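# Transfer the upright block row into the tray

## Task

Get the row of blocks into the tray so they stay standing on their edges with faces against each other, then release them and move the grippers away.

## Robot and tools

Robot: two 6-joint arms, left_arm and right_arm, each ending in a two-finger gripper. Joint order per arm, always: waist, shoulder, elbow, wrist pitch, wrist yaw, wrist roll. Stated ranges in radians: waist -2.618 to 3.054, shoulder 0.000 to 3.142, elbow 0.000 to 3.142, wrist pitch -1.571 to 1.571, wrist yaw -1.571 to 1.571, wrist roll -2.094 to 2.094. True ends may sit up to 0.036 rad either way; a call is rejected if a target exceeds a stated end by more than 0.036 and is beyond the joint's current angle. A target past the real end is clipped there, and the result may say "joint sent to its limit" (its absence proves nothing).

Scene frame (shared by both arms): origin on the table surface midway between the arms, +z up, +x out over the table, left_arm on the +y side. The names left/right do not correspond to image sides. Gripper axes: fingers point along the gripper's +z and close along its y. The reported end_effector_position is the spot between the pads, roughly 1 cm short of the tips; it may be somewhat wrong, more so when reaching far.

A row (used by both motion tools) is one flat list of 14 numbers covering both arms, even if only one moves: left_arm's 6 joint angles then its opening, then right_arm's 6 angles then its opening. Joint values are absolute target angles in radians (same convention as Joint positions), not offsets. Opening is on a scale from -1 (closed) to +1 (fully open, 0.094 m pad gap).

execute_actions(actions): a list of up to 15 actions. Each action is a table of up to 15 rows; every row is applied for one control step of 1/30 s, and if fewer than 15 rows are given the last is repeated to fill 15 steps (0.5 s per action). An empty list just returns the current state and images. Each step, the sent target is kept within a lead of the measured angle (waist 0.202, shoulder 0.258, elbow 0.238, wrist pitch 0.573, wrist yaw and roll 0.522 rad), and if the targets would shift the gripper more than 70 mm from where it is, they are scaled back. So long moves take several actions; a move left unfinished may need recommanding. To keep a joint still, resend its value from the "Joint targets" line.

move(target, speed, blocking): target is one 14-number row of absolute angles and openings. All joints of both arms travel along paths that finish together, so the hand traces a curve; duration is clamped to 0.5 to 10 s. speed (0.01 to 2 rad/s, default 0.5) is the top speed of whichever joint has farthest to go. Openings are applied at the start. The paths ignore obstacles and the other arm. The result adds a "move:" line: ending (done, off_target, moving, held, fault; named arms are the unfinished ones), limits=held or limits=none, and each arm's joint farthest from target. After limits=held an arm may suddenly move much faster. blocking=false returns after 0.5 s while motion continues; until a result shows the move ended, other moves and execute_actions are refused, so use wait or stop.

wait(seconds): 0 to 10; the arms hold their last command and a running move continues (returns early if it ends). stop(): brakes a running move; it needs stopping room, more when fast; fingers keep moving.

zoom_image(camera, region): camera is cam_high, cam_low, cam_left_wrist or cam_right_wrist (all 504x504); region is [x0, y0, x1, y1] in pixels from the top-left, at most 504 by 504.

finished_scene(scene): pass the current scene's integer number to end it once the blocks are in place and released; irreversible; the result reports success and may give a new task. Replying without a tool call ends everything.

Result lines: per arm pose (position in metres, quaternion wxyz); Joint positions and Joint velocities (six joints in order, then pad gap in m); Joint targets (what joints are currently driven to); grip_measured (opening on the command scale, may be off by about 1 mm per gripper); joint torques (offset, noisy, nonzero even unloaded); "joint command not followed" means a clearance check altered some steps; FAULT or OVER-TEMPERATURE FAULT lines mean an arm stopped. MOTOR HOT appears from 75 °C; at 90 °C the arm halts 10 s, at 100 °C it goes limp and drops.

Gripping: command an opening below grip_measured to hold; about 0.03 below is firm, less is lighter. Pads push up to about 50 to 62 N each, with a brief spike on first contact.

Avoid: objects leaving the table (task fails), blocks tipping off their edges or losing face contact, dropping, slamming, fast or deep contacts (harder impact, harder press), the arms touching each other, and long heavy holds that overheat motors. Random brief tugs on held items or pushes on loose ones can occur.

Each tool is called as name(argument=value, ...), one argument or row to a line, values as JSON.

## Session

execute_actions(
  actions=[],
)

Scene clock: 0.00 s.
left_arm: end_effector_position=(+0.6087, +0.1191, +0.3225) grip_measured=+1.000 end_effector_quat_wxyz=(+0.066, -0.096, +0.689, -0.716) | right_arm: end_effector_position=(+0.1685, -0.5303, +0.3776) grip_measured=+1.000 end_effector_quat_wxyz=(+0.487, +0.856, +0.143, +0.096)
Joint names: [waist, shoulder, elbow, wrist pitch, wrist yaw, wrist roll]
Joint positions: left_arm=[ 0.078  2.318  2.049  0.433  1.369 -1.779  0.094] | right_arm=[-0.793  0.898  1.462 -1.152  0.418  1.863  0.094]
Joint velocities: left_arm=[-0.012 -0.002 -0.012  0.007  0.037 -0.095  0.   ] | right_arm=[ 0.017 -0.022 -0.012 -0.007  0.081  0.022  0.   ]
Joint torques (N m, as the arm reports them, + toward a larger angle): no reading
Joint targets: left_arm=[0.078 2.305 2.061 0.444 1.367 -1.765] | right_arm=[-0.793 0.894 1.468 -1.160 0.424 1.859]

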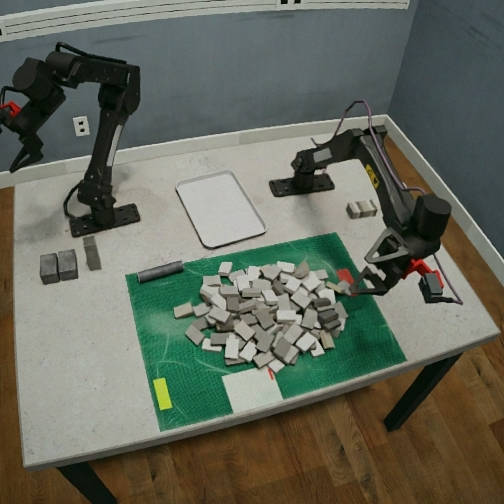

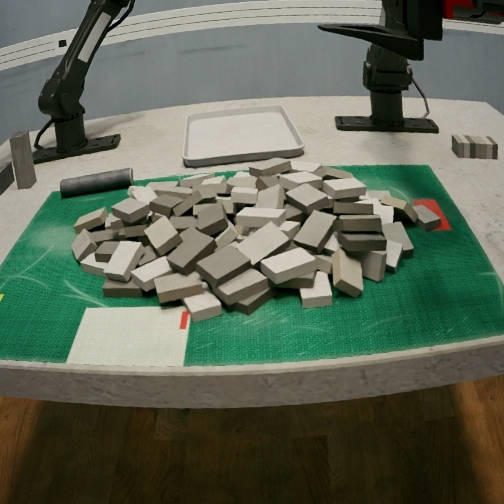

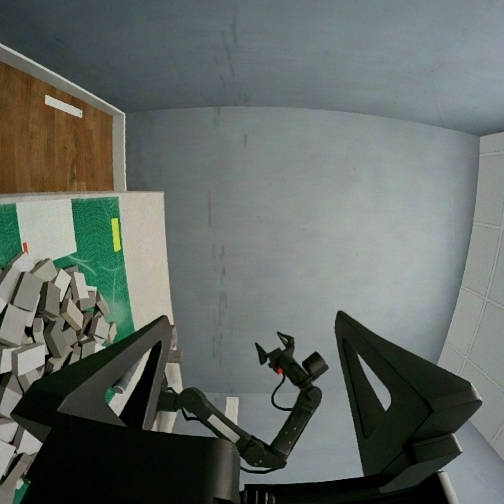

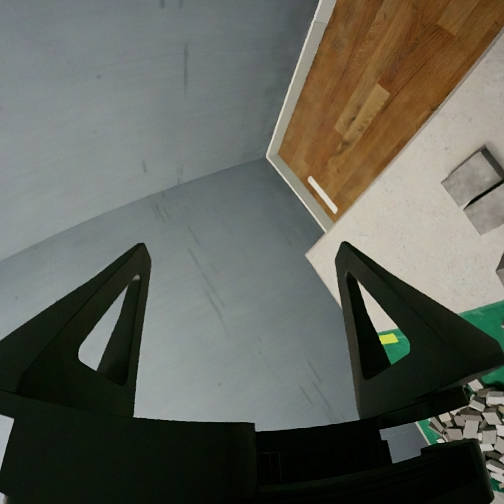

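zoom_image(
  camera="cam_high",
  region=[320, 170, 420, 250],
)

zoom_image(
  camera="cam_low",
  region=[424, 110, 504, 180],
)

Region (320, 170, 420, 250) of cam_high's 504x504 image, scaled by 5.040, with more detail than that image has; it fills the top 403 rows of this view, and the rest is white.

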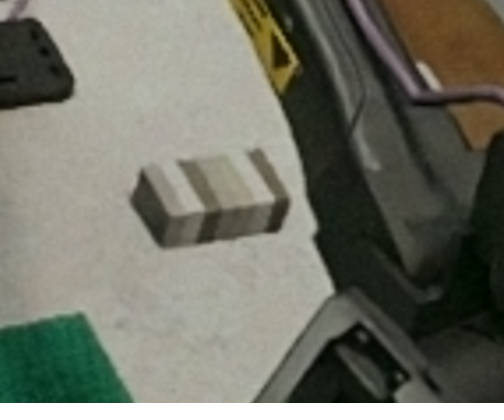

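Region (424, 110, 504, 180) of cam_low's 504x504 image, scaled by 6.300, with more detail than that image has; it fills the top 441 rows of this view, and the rest is white.

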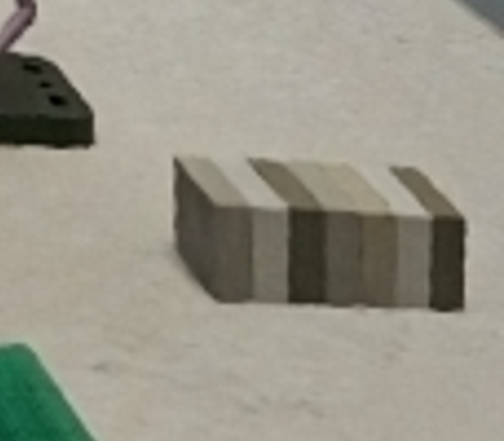

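move(
  target=[0.5,1.3,1.0,-1.27,0,0,1,-0.793,0.894,1.468,-1.16,0.424,1.859,1],
  speed=1.0,
)

Scene clock: 4.50 s.
left_arm: end_effector_position=(+0.2336, +0.3637, +0.1085) grip_measured=+1.000 end_effector_quat_wxyz=(+0.000, -0.224, +0.975, -0.004) | right_arm: end_effector_position=(+0.1685, -0.5303, +0.3776) grip_measured=+1.000 end_effector_quat_wxyz=(+0.487, +0.856, +0.143, +0.096)
Joint names: [waist, shoulder, elbow, wrist pitch, wrist yaw, wrist roll]
Joint positions: left_arm=[ 0.492  1.323  1.013 -1.262  0.007 -0.006  0.094] | right_arm=[-0.793  0.898  1.462 -1.152  0.418  1.863  0.094]
Joint velocities: left_arm=[ 0.012 -0.007 -0.012 -0.022 -0.11   0.051  0.   ] | right_arm=[ 0.017 -0.022 -0.012 -0.037  0.051  0.022  0.   ]
Joint torques (N m, as the arm reports them, + toward a larger angle): left_arm=[ 0.59 -6.26  4.82  0.16 -0.02  0.03] | right_arm=[ 0.12 -0.21  5.94  1.8   0.2  -0.04]
Joint targets: left_arm=[0.500 1.300 1.000 -1.270 -0.000 0.000] | right_arm=[-0.793 0.894 1.468 -1.160 0.424 1.859]
move: off_target (left_arm); limits=none; left_arm: farthest joint: the shoulder, 0.023 radians from its target (1.018 radians at the start); right_arm: farthest joint: the wrist pitch, 0.008 radians from its target (0.008 radians at the start)

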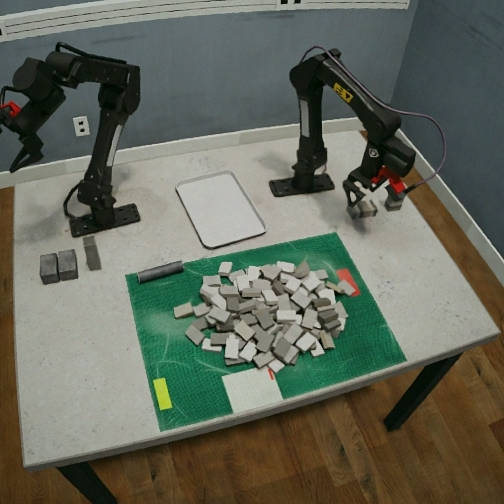

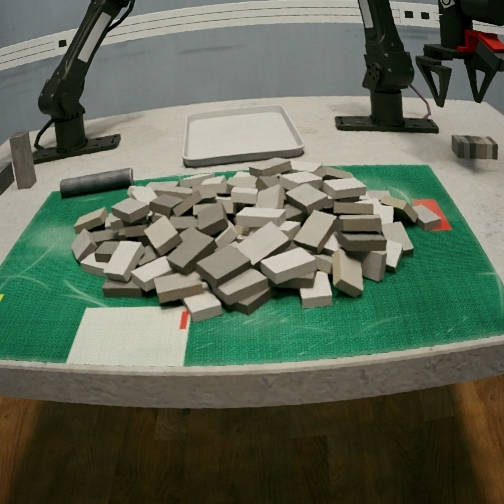

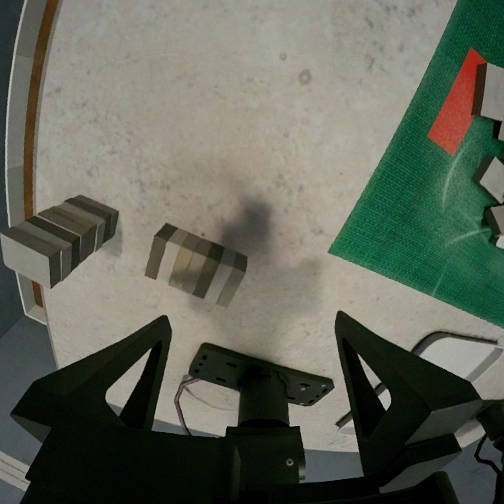

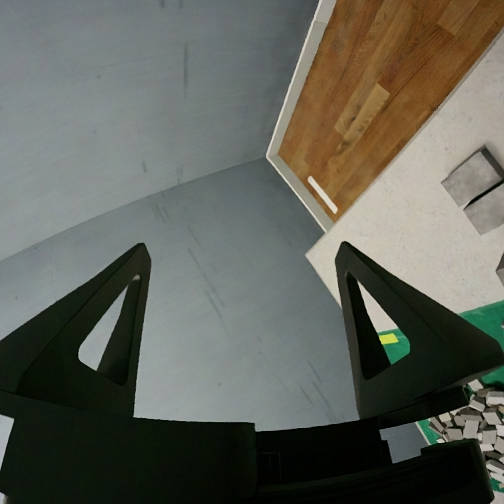

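move(
  target=[0.7,1.4,1.05,-1.22,0,0.55,1,-0.793,0.894,1.468,-1.16,0.424,1.859,1],
)

Scene clock: 7.37 s.
left_arm: end_effector_position=(+0.2153, +0.4026, +0.0955) grip_measured=+1.000 end_effector_quat_wxyz=(-0.019, -0.051, +0.998, -0.013) | right_arm: end_effector_position=(+0.1685, -0.5303, +0.3776) grip_measured=+1.000 end_effector_quat_wxyz=(+0.487, +0.856, +0.143, +0.096)
Joint names: [waist, shoulder, elbow, wrist pitch, wrist yaw, wrist roll]
Joint positions: left_arm=[ 0.691  1.391  1.013 -1.239  0.     0.543  0.094] | right_arm=[-0.793  0.898  1.462 -1.152  0.418  1.863  0.094]
Joint velocities: left_arm=[-0.002 -0.007  0.007  0.037  0.022  0.066  0.   ] | right_arm=[-0.002 -0.002  0.012  0.007 -0.037 -0.037  0.   ]
Joint torques (N m, as the arm reports them, + toward a larger angle): left_arm=[ 0.6  -4.2   8.14  0.35  0.04  0.06] | right_arm=[-0.17 -0.09  5.97  1.78  0.2  -0.06]
Joint targets: left_arm=[0.700 1.400 1.050 -1.220 -0.000 0.550] | right_arm=[-0.793 0.894 1.468 -1.160 0.424 1.859]
move: off_target (left_arm); limits=none; left_arm: farthest joint: the elbow, 0.037 radians from its target (0.037 radians at the start); right_arm: farthest joint: the wrist pitch, 0.008 radians from its target (0.008 radians at the start)

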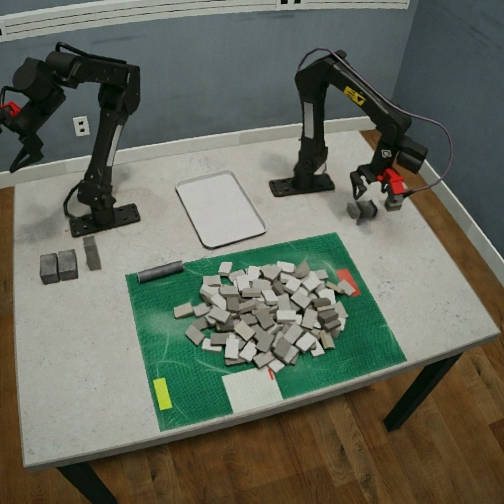

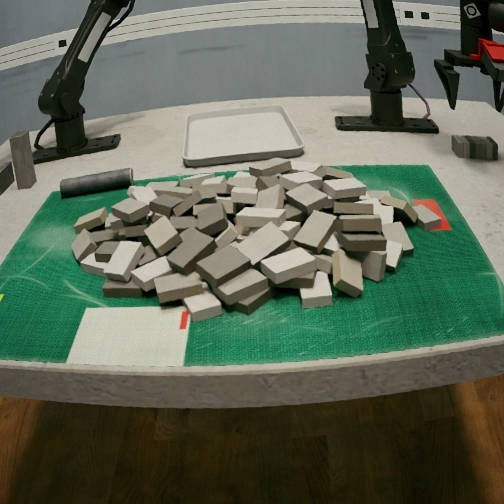

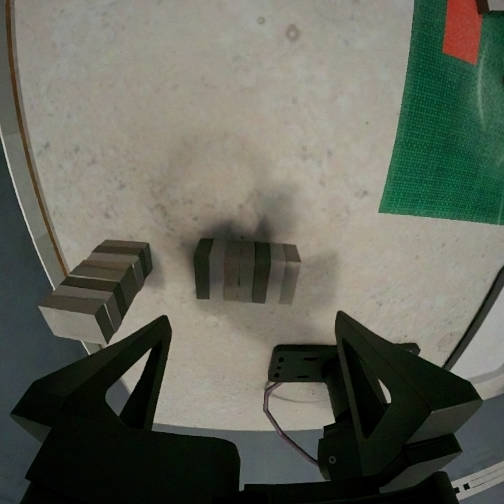

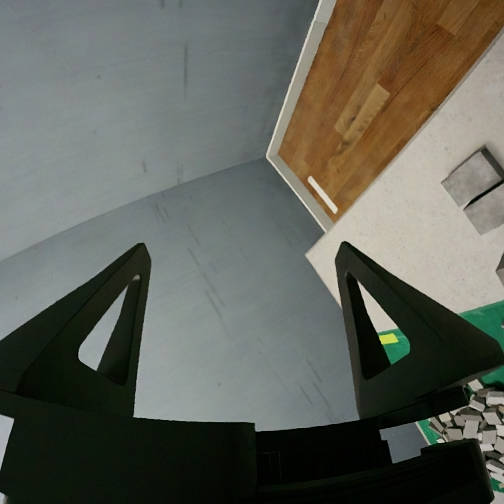

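move(
  target=[0.7,1.4,0.84,-1.01,0,0.6,1,-0.793,0.894,1.468,-1.16,0.424,1.859,1],
  speed=0.3,
)

Scene clock: 11.37 s.
left_arm: end_effector_position=(+0.2186, +0.4052, +0.0563) grip_measured=+1.000 end_effector_quat_wxyz=(+0.002, -0.026, +1.000, +0.001) | right_arm: end_effector_position=(+0.1685, -0.5303, +0.3776) grip_measured=+1.000 end_effector_quat_wxyz=(+0.487, +0.856, +0.143, +0.096)
Joint names: [waist, shoulder, elbow, wrist pitch, wrist yaw, wrist roll]
Joint positions: left_arm=[ 0.691  1.391  0.855 -1.03   0.     0.594  0.094] | right_arm=[-0.793  0.898  1.462 -1.152  0.418  1.863  0.094]
Joint velocities: left_arm=[-0.007  0.002 -0.002 -0.007  0.037 -0.007  0.   ] | right_arm=[ 0.007 -0.022 -0.022  0.007  0.022 -0.037  0.   ]
Joint torques (N m, as the arm reports them, + toward a larger angle): left_arm=[ 0.61 -4.13  4.54  0.46  0.04  0.04] | right_arm=[ 0.09 -0.35  6.07  1.87  0.19 -0.08]
Joint targets: left_arm=[0.700 1.400 0.840 -1.010 -0.000 0.600] | right_arm=[-0.793 0.894 1.468 -1.160 0.424 1.859]
move: done; limits=none; left_arm: farthest joint: the wrist pitch, 0.020 radians from its target (0.229 radians at the start); right_arm: farthest joint: the wrist pitch, 0.008 radians from its target (0.008 radians at the start)

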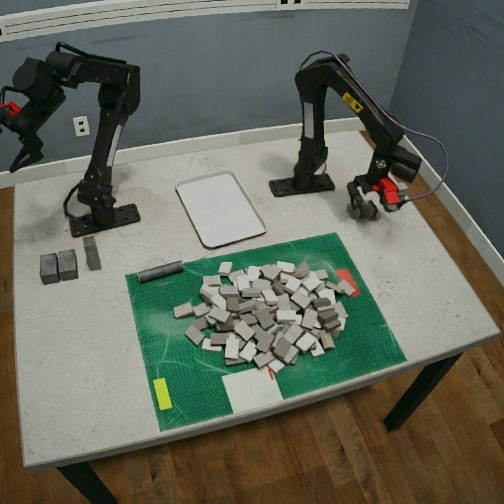

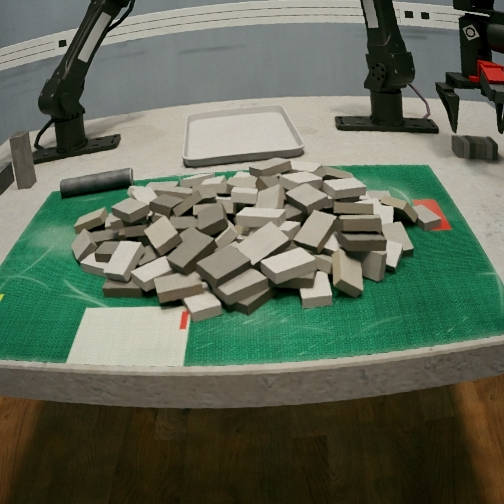

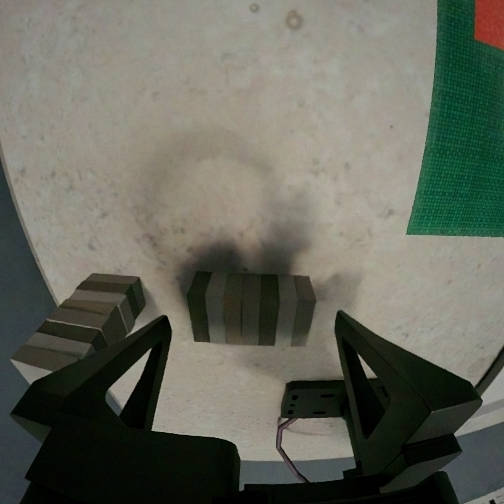

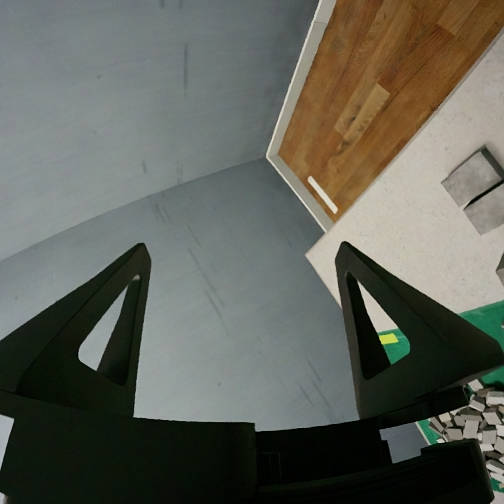

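move(
  target=[0.725,1.4,0.75,-0.92,0,0.64,0.9,-0.793,0.894,1.468,-1.16,0.424,1.859,1],
  speed=0.15,
)

Scene clock: 13.33 s.
left_arm: end_effector_position=(+0.2097, +0.4051, +0.0351) grip_measured=+0.903 end_effector_quat_wxyz=(+0.002, -0.018, +1.000, +0.002) | right_arm: end_effector_position=(+0.1685, -0.5303, +0.3776) grip_measured=+1.000 end_effector_quat_wxyz=(+0.487, +0.856, +0.143, +0.096)
Joint names: [waist, shoulder, elbow, wrist pitch, wrist yaw, wrist roll]
Joint positions: left_arm=[ 0.716  1.391  0.766 -0.939 -0.001  0.634  0.089] | right_arm=[-0.793  0.898  1.462 -1.152  0.418  1.863  0.094]
Joint velocities: left_arm=[ 0.002  0.002 -0.002 -0.022 -0.051 -0.007  0.   ] | right_arm=[-0.012 -0.017  0.012  0.022 -0.007 -0.037  0.   ]
Joint torques (N m, as the arm reports them, + toward a larger angle): left_arm=[ 0.64 -3.99  4.34  0.48  0.04  0.05] | right_arm=[-0.18 -0.28  5.9   1.83  0.24 -0.09]
Joint targets: left_arm=[0.725 1.400 0.750 -0.920 0.000 0.640] | right_arm=[-0.793 0.894 1.468 -1.160 0.424 1.859]
move: done; limits=none; left_arm: farthest joint: the wrist pitch, 0.019 radians from its target (0.109 radians at the start); right_arm: farthest joint: the wrist pitch, 0.008 radians from its target (0.008 radians at the start)

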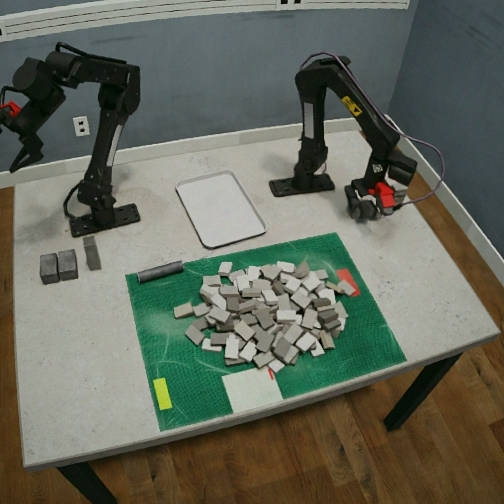

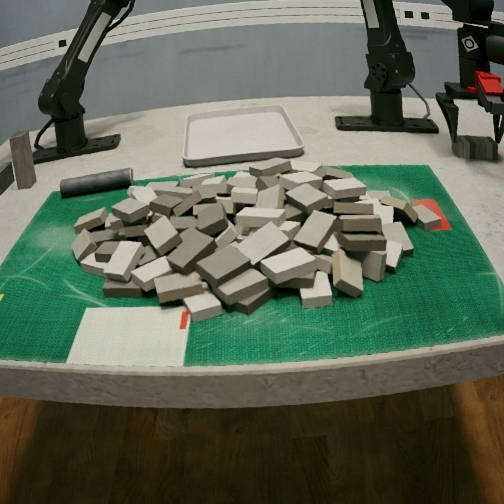

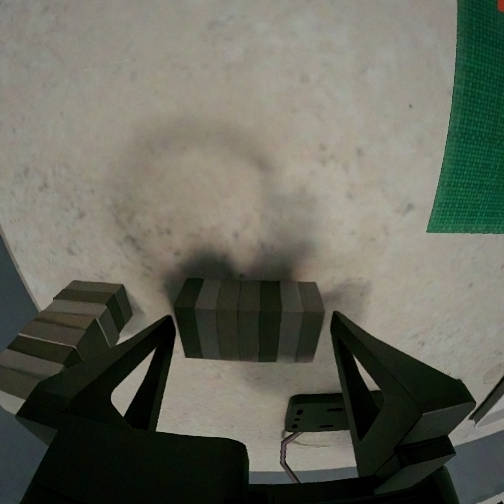

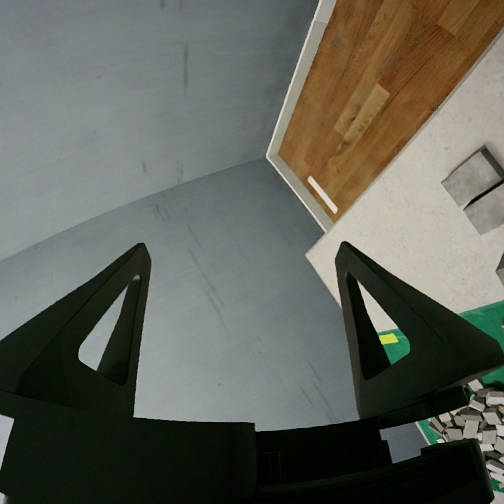

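move(
  target=[0.768,1.4,0.67,-0.84,0,0.69,0.93,-0.793,0.894,1.468,-1.16,0.424,1.859,1],
  speed=0.1,
)

Scene clock: 15.37 s.
left_arm: end_effector_position=(+0.1979, +0.4068, +0.0170) grip_measured=+0.927 end_effector_quat_wxyz=(+0.003, -0.014, +1.000, +0.003) | right_arm: end_effector_position=(+0.1685, -0.5303, +0.3776) grip_measured=+1.000 end_effector_quat_wxyz=(+0.487, +0.856, +0.143, +0.096)
Joint names: [waist, shoulder, elbow, wrist pitch, wrist yaw, wrist roll]
Joint positions: left_arm=[ 0.759  1.391  0.687 -0.859 -0.001  0.684  0.091] | right_arm=[-0.793  0.898  1.462 -1.152  0.418  1.863  0.094]
Joint velocities: left_arm=[-0.012  0.007 -0.012  0.051  0.051  0.037  0.   ] | right_arm=[-0.002 -0.002  0.012 -0.037 -0.022 -0.007  0.   ]
Joint torques (N m, as the arm reports them, + toward a larger angle): left_arm=[ 0.65 -3.81  4.11  0.47  0.05  0.02] | right_arm=[-0.13 -0.22  5.9   1.83  0.16 -0.09]
Joint targets: left_arm=[0.768 1.400 0.670 -0.840 -0.000 0.690] | right_arm=[-0.793 0.894 1.468 -1.160 0.424 1.859]
move: done; limits=none; left_arm: farthest joint: the wrist pitch, 0.019 radians from its target (0.098 radians at the start); right_arm: farthest joint: the wrist pitch, 0.008 radians from its target (0.008 radians at the start)

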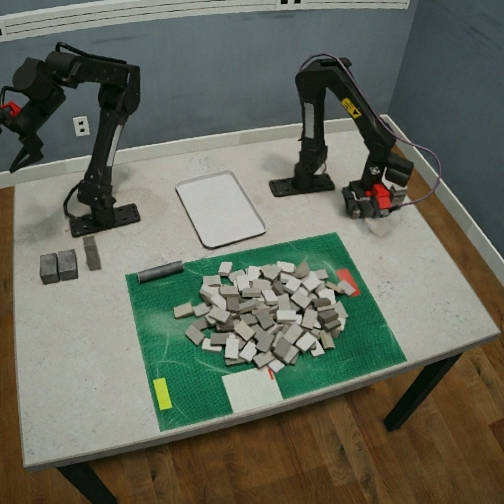

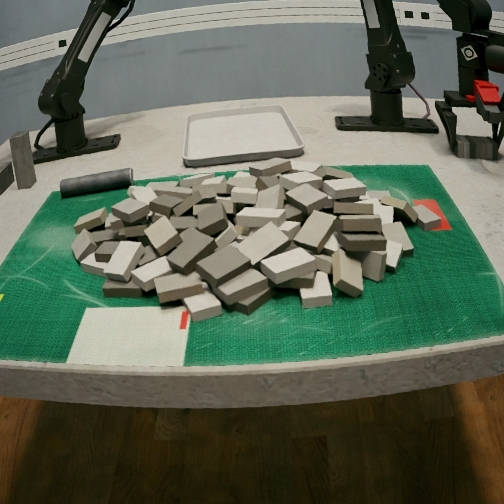

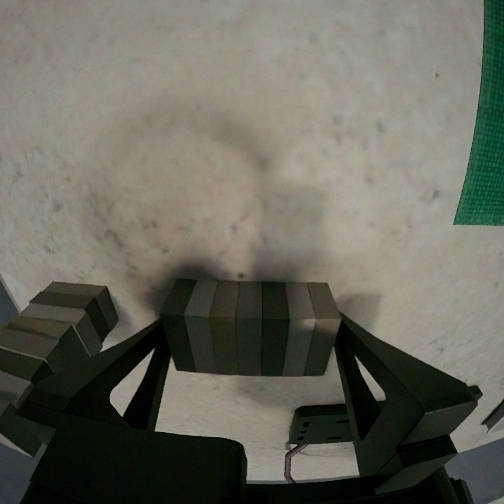

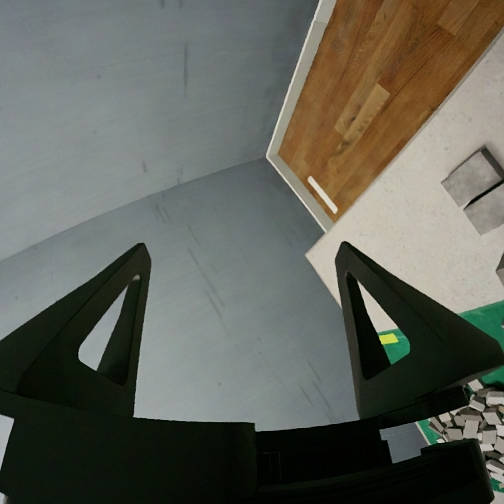

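Good. Close.

execute_actions(
  actions=[
    [[0.768,1.4,0.67,-0.84,0,0.69,0.75,-0.793,0.894,1.468,-1.16,0.424,1.859,1]],
    [[0.768,1.4,0.67,-0.84,0,0.69,0.62,-0.793,0.894,1.468,-1.16,0.424,1.859,1]],
  ],
)

Scene clock: 16.87 s.
left_arm: end_effector_position=(+0.1982, +0.4071, +0.0170) grip_measured=+0.668 end_effector_quat_wxyz=(+0.003, -0.014, +1.000, +0.004) | right_arm: end_effector_position=(+0.1685, -0.5303, +0.3776) grip_measured=+1.000 end_effector_quat_wxyz=(+0.487, +0.856, +0.143, +0.096)
Joint names: [waist, shoulder, elbow, wrist pitch, wrist yaw, wrist roll]
Joint positions: left_arm=[ 0.759  1.391  0.687 -0.857 -0.001  0.685  0.078] | right_arm=[-0.793  0.898  1.462 -1.152  0.418  1.863  0.094]
Joint velocities: left_arm=[-0.007 -0.022  0.012 -0.037 -0.007  0.007  0.   ] | right_arm=[-0.002 -0.002 -0.007  0.007  0.007 -0.007  0.   ]
Joint torques (N m, as the arm reports them, + toward a larger angle): left_arm=[ 0.65 -3.83  4.11  0.47  0.06  0.01] | right_arm=[-0.04 -0.54  5.91  1.85  0.22 -0.07]
Joint targets: left_arm=[0.768 1.400 0.670 -0.840 0.000 0.690] | right_arm=[-0.793 0.894 1.468 -1.160 0.424 1.859]

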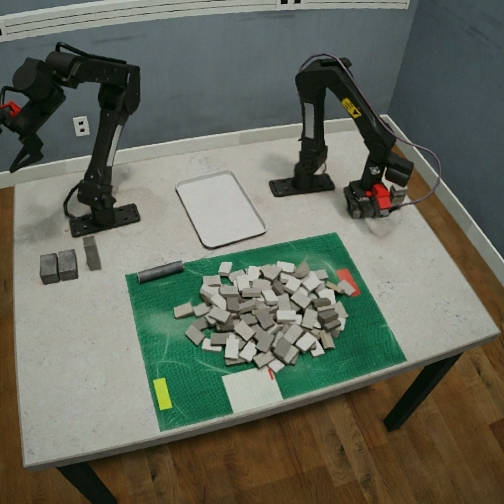

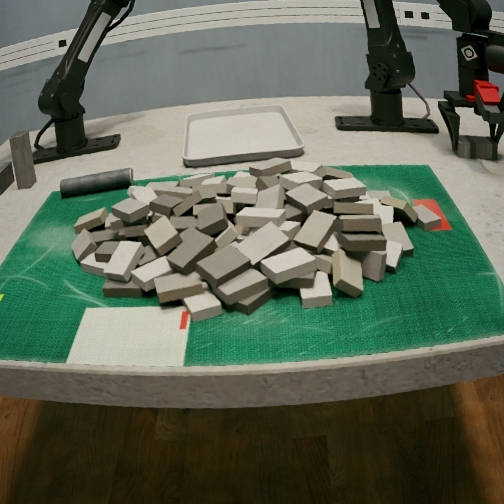

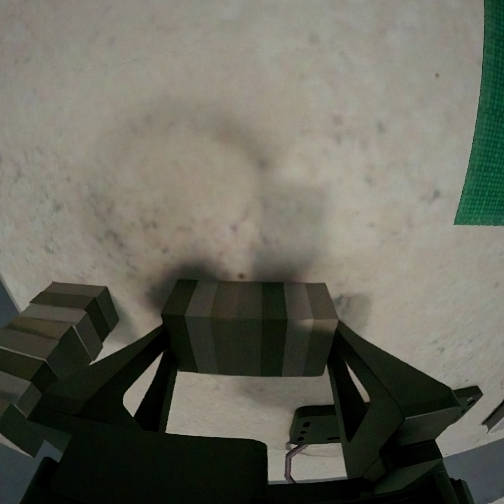

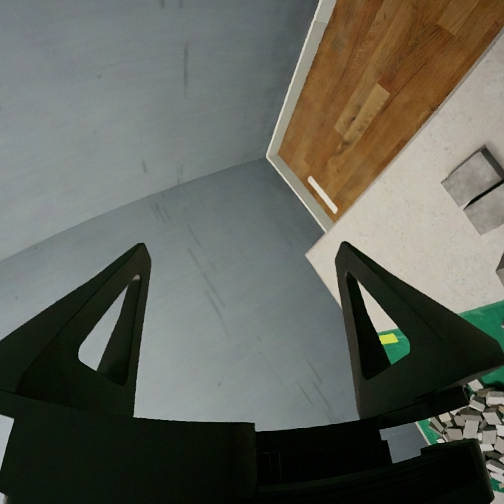

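move(
  target=[0.70,1.4,0.97,-1.12,0,0.62,0.62,-0.793,0.894,1.468,-1.16,0.424,1.859,1],
  speed=0.25,
)

move(
  target=[-1.37,1.53,1.06,-1.05,0,0.16,0.62,-0.793,0.894,1.468,-1.16,0.424,1.859,1],
  speed=0.7,
)

Scene clock: 19.67 s.
left_arm: end_effector_position=(+0.2166, +0.4090, +0.0698) grip_measured=+0.668 end_effector_quat_wxyz=(-0.007, -0.018, +1.000, -0.004) | right_arm: end_effector_position=(+0.1685, -0.5303, +0.3776) grip_measured=+1.000 end_effector_quat_wxyz=(+0.487, +0.856, +0.143, +0.096)
Joint names: [waist, shoulder, elbow, wrist pitch, wrist yaw, wrist roll]
Joint positions: left_arm=[ 0.709  1.401  0.918 -1.104 -0.003  0.626  0.078] | right_arm=[-0.793  0.898  1.462 -1.152  0.418  1.863  0.094]
Joint velocities: left_arm=[-0.007  0.007  0.017  0.037  0.007 -0.007  0.001] | right_arm=[ 0.002  0.002 -0.002 -0.037 -0.022  0.095  0.   ]
Joint torques (N m, as the arm reports them, + toward a larger angle): left_arm=[-0.65 -5.04  9.13  0.02  0.06 -0.07] | right_arm=[ 0.06 -0.23  5.99  1.9   0.16 -0.09]
Joint targets: left_arm=[0.700 1.400 0.970 -1.120 -0.000 0.620] | right_arm=[-0.793 0.894 1.468 -1.160 0.424 1.859]
move: off_target (left_arm); limits=none; left_arm: farthest joint: the elbow, 0.052 radians from its target (0.283 radians at the start); right_arm: farthest joint: the wrist pitch, 0.008 radians from its target (0.008 radians at the start)

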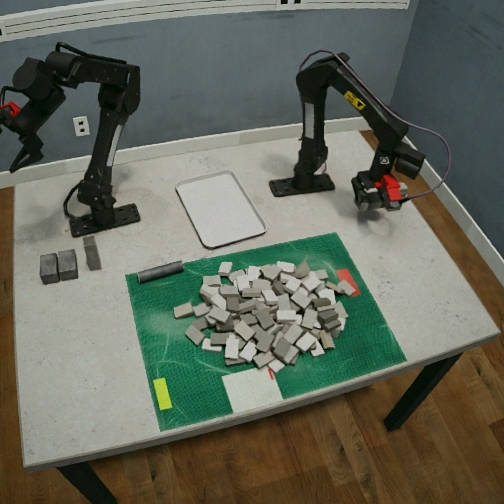

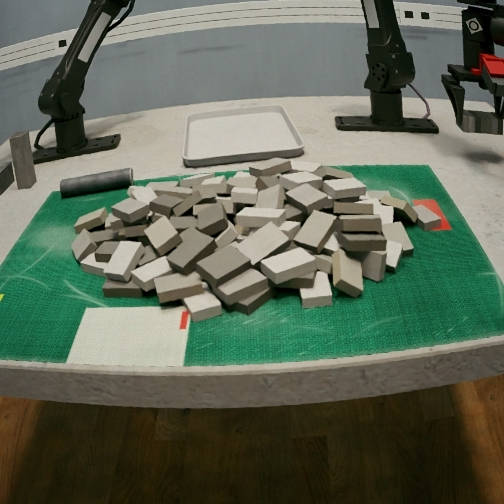

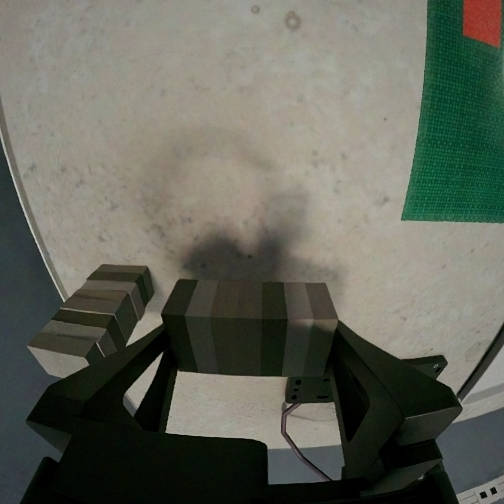

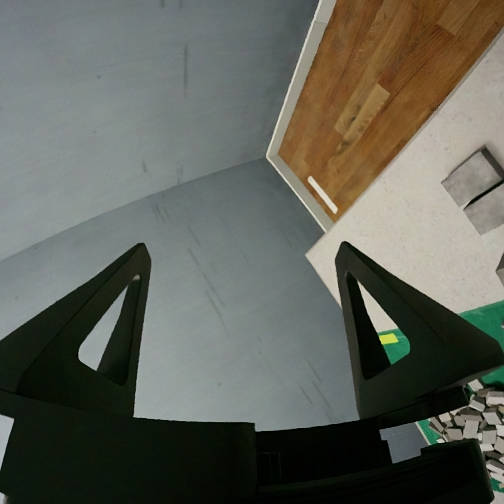

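Scene clock: 23.30 s.
left_arm: end_effector_position=(+0.0858, +0.0309, +0.0609) grip_measured=+0.667 end_effector_quat_wxyz=(-0.011, +0.711, +0.704, +0.005) | right_arm: end_effector_position=(+0.1685, -0.5303, +0.3776) grip_measured=+1.000 end_effector_quat_wxyz=(+0.487, +0.856, +0.143, +0.096)
Joint names: [waist, shoulder, elbow, wrist pitch, wrist yaw, wrist roll]
Joint positions: left_arm=[-1.369  1.54   1.005 -1.059  0.005  0.166  0.078] | right_arm=[-0.793  0.898  1.462 -1.152  0.418  1.863  0.094]
Joint velocities: left_arm=[ 0.002  0.012  0.012 -0.022 -0.022  0.007 -0.001] | right_arm=[ 0.007  0.007 -0.012 -0.037 -0.095 -0.051  0.   ]
Joint torques (N m, as the arm reports them, + toward a larger angle): left_arm=[-0.14 -6.97  9.26  0.29 -0.01 -0.05] | right_arm=[ 0.15 -0.1   5.63  1.85  0.15 -0.03]
Joint targets: left_arm=[-1.370 1.530 1.060 -1.050 0.000 0.160] | right_arm=[-0.793 0.894 1.468 -1.160 0.424 1.859]
move: off_target (left_arm); limits=none; left_arm: farthest joint: the elbow, 0.055 radians from its target (0.142 radians at the start); right_arm: farthest joint: the wrist pitch, 0.008 radians from its target (0.008 radians at the start)

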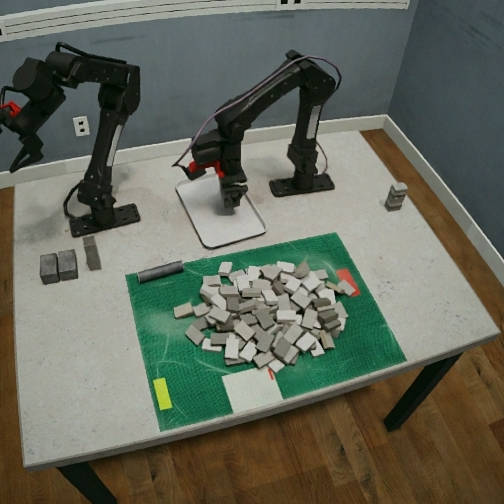

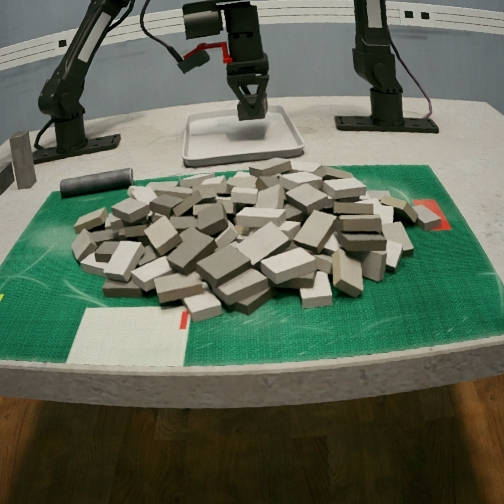

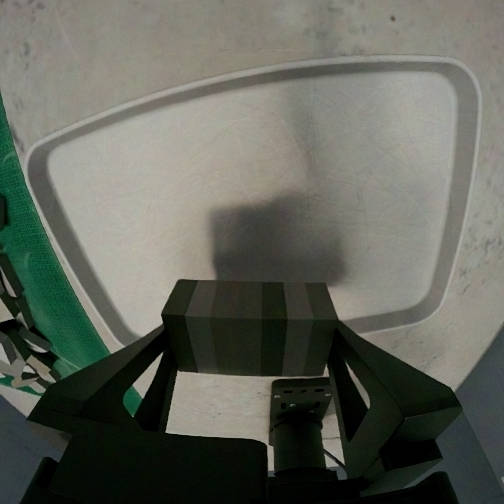

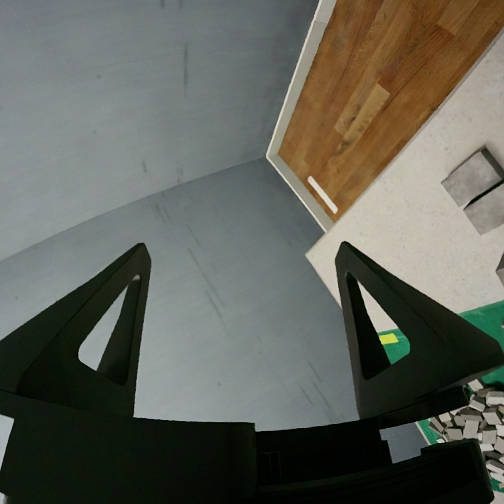

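move(
  target=[-1.37,1.67,1.06,-0.885,0,0.16,0.62,-0.793,0.894,1.468,-1.16,0.424,1.859,1],
  speed=0.15,
)

Scene clock: 25.47 s.
left_arm: end_effector_position=(+0.0902, +0.0029, +0.0252) grip_measured=+0.667 end_effector_quat_wxyz=(-0.005, +0.710, +0.704, +0.001) | right_arm: end_effector_position=(+0.1685, -0.5303, +0.3776) grip_measured=+1.000 end_effector_quat_wxyz=(+0.487, +0.856, +0.143, +0.096)
Joint names: [waist, shoulder, elbow, wrist pitch, wrist yaw, wrist roll]
Joint positions: left_arm=[-1.369  1.685  1.005 -0.901  0.005  0.165  0.078] | right_arm=[-0.793  0.898  1.462 -1.152  0.418  1.863  0.094]
Joint velocities: left_arm=[ 0.002 -0.012 -0.002 -0.081 -0.095  0.037 -0.   ] | right_arm=[-0.002  0.002 -0.002 -0.022 -0.037  0.037  0.   ]
Joint torques (N m, as the arm reports them, + toward a larger angle): left_arm=[-0.11 -8.43  9.03  0.41 -0.01 -0.07] | right_arm=[ 0.23 -0.33  5.83  1.87  0.19 -0.04]
Joint targets: left_arm=[-1.370 1.670 1.060 -0.885 -0.000 0.160] | right_arm=[-0.793 0.894 1.468 -1.160 0.424 1.859]
move: off_target (left_arm); limits=none; left_arm: farthest joint: the elbow, 0.055 radians from its target (0.055 radians at the start); right_arm: farthest joint: the wrist pitch, 0.008 radians from its target (0.008 radians at the start)

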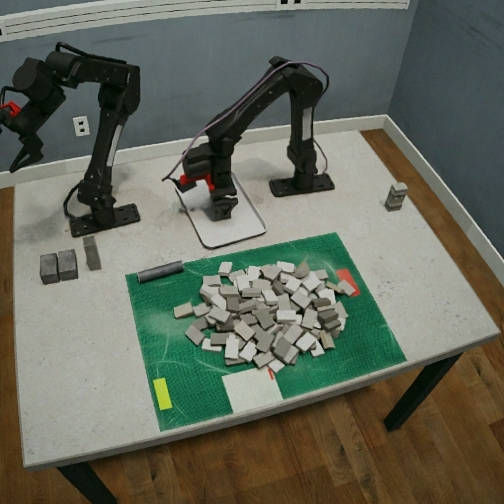

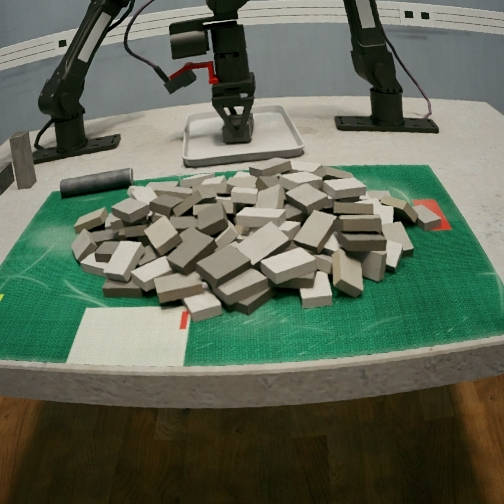

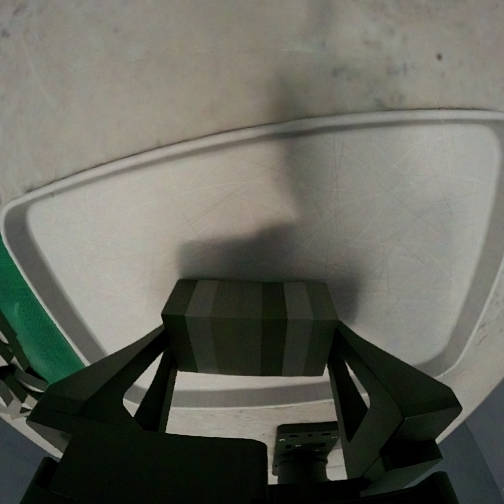

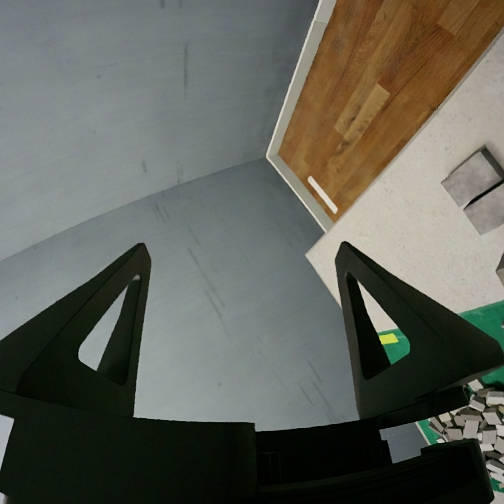

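move(
  target=[-1.37,1.7,1.03,-0.84,0,0.16,0.62,-0.793,0.894,1.468,-1.16,0.424,1.859,1],
  speed=0.05,
)

Scene clock: 27.33 s.
left_arm: end_effector_position=(+0.0911, -0.0025, +0.0199) grip_measured=+0.667 end_effector_quat_wxyz=(-0.002, +0.710, +0.704, -0.002) | right_arm: end_effector_position=(+0.1685, -0.5303, +0.3776) grip_measured=+1.000 end_effector_quat_wxyz=(+0.487, +0.856, +0.143, +0.096)
Joint names: [waist, shoulder, elbow, wrist pitch, wrist yaw, wrist roll]
Joint positions: left_arm=[-1.369  1.705  1.005 -0.872  0.004  0.165  0.078] | right_arm=[-0.793  0.898  1.462 -1.152  0.418  1.863  0.094]
Joint velocities: left_arm=[ 0.002  0.002 -0.012 -0.007 -0.022 -0.007 -0.001] | right_arm=[-0.027 -0.002 -0.012  0.007 -0.022 -0.066  0.   ]
Joint torques (N m, as the arm reports them, + toward a larger angle): left_arm=[-0.12 -7.82  6.96  0.6  -0.01 -0.06] | right_arm=[ 0.03 -0.39  5.71  1.83  0.16 -0.07]
Joint targets: left_arm=[-1.370 1.700 1.030 -0.840 -0.000 0.160] | right_arm=[-0.793 0.894 1.468 -1.160 0.424 1.859]
move: off_target (left_arm); limits=none; left_arm: farthest joint: the wrist pitch, 0.032 radians from its target (0.061 radians at the start); right_arm: farthest joint: the wrist pitch, 0.008 radians from its target (0.008 radians at the start)

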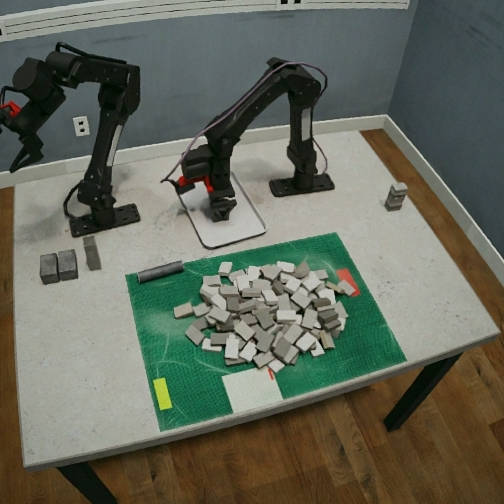

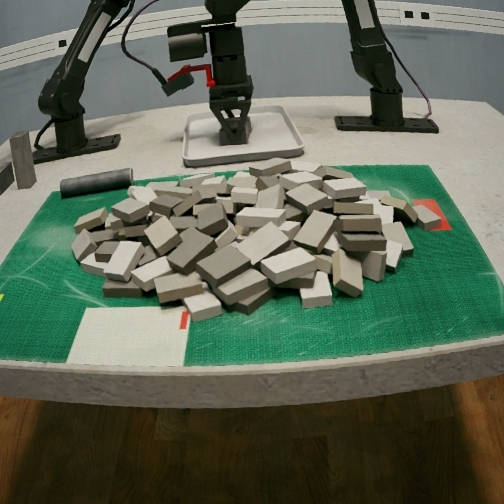

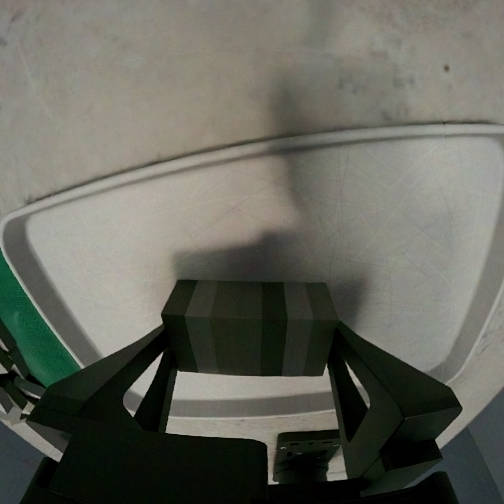

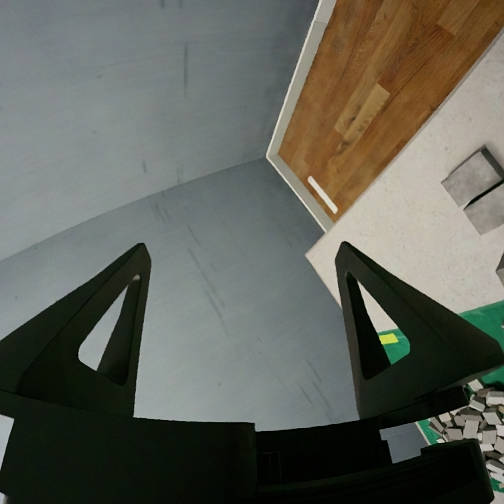

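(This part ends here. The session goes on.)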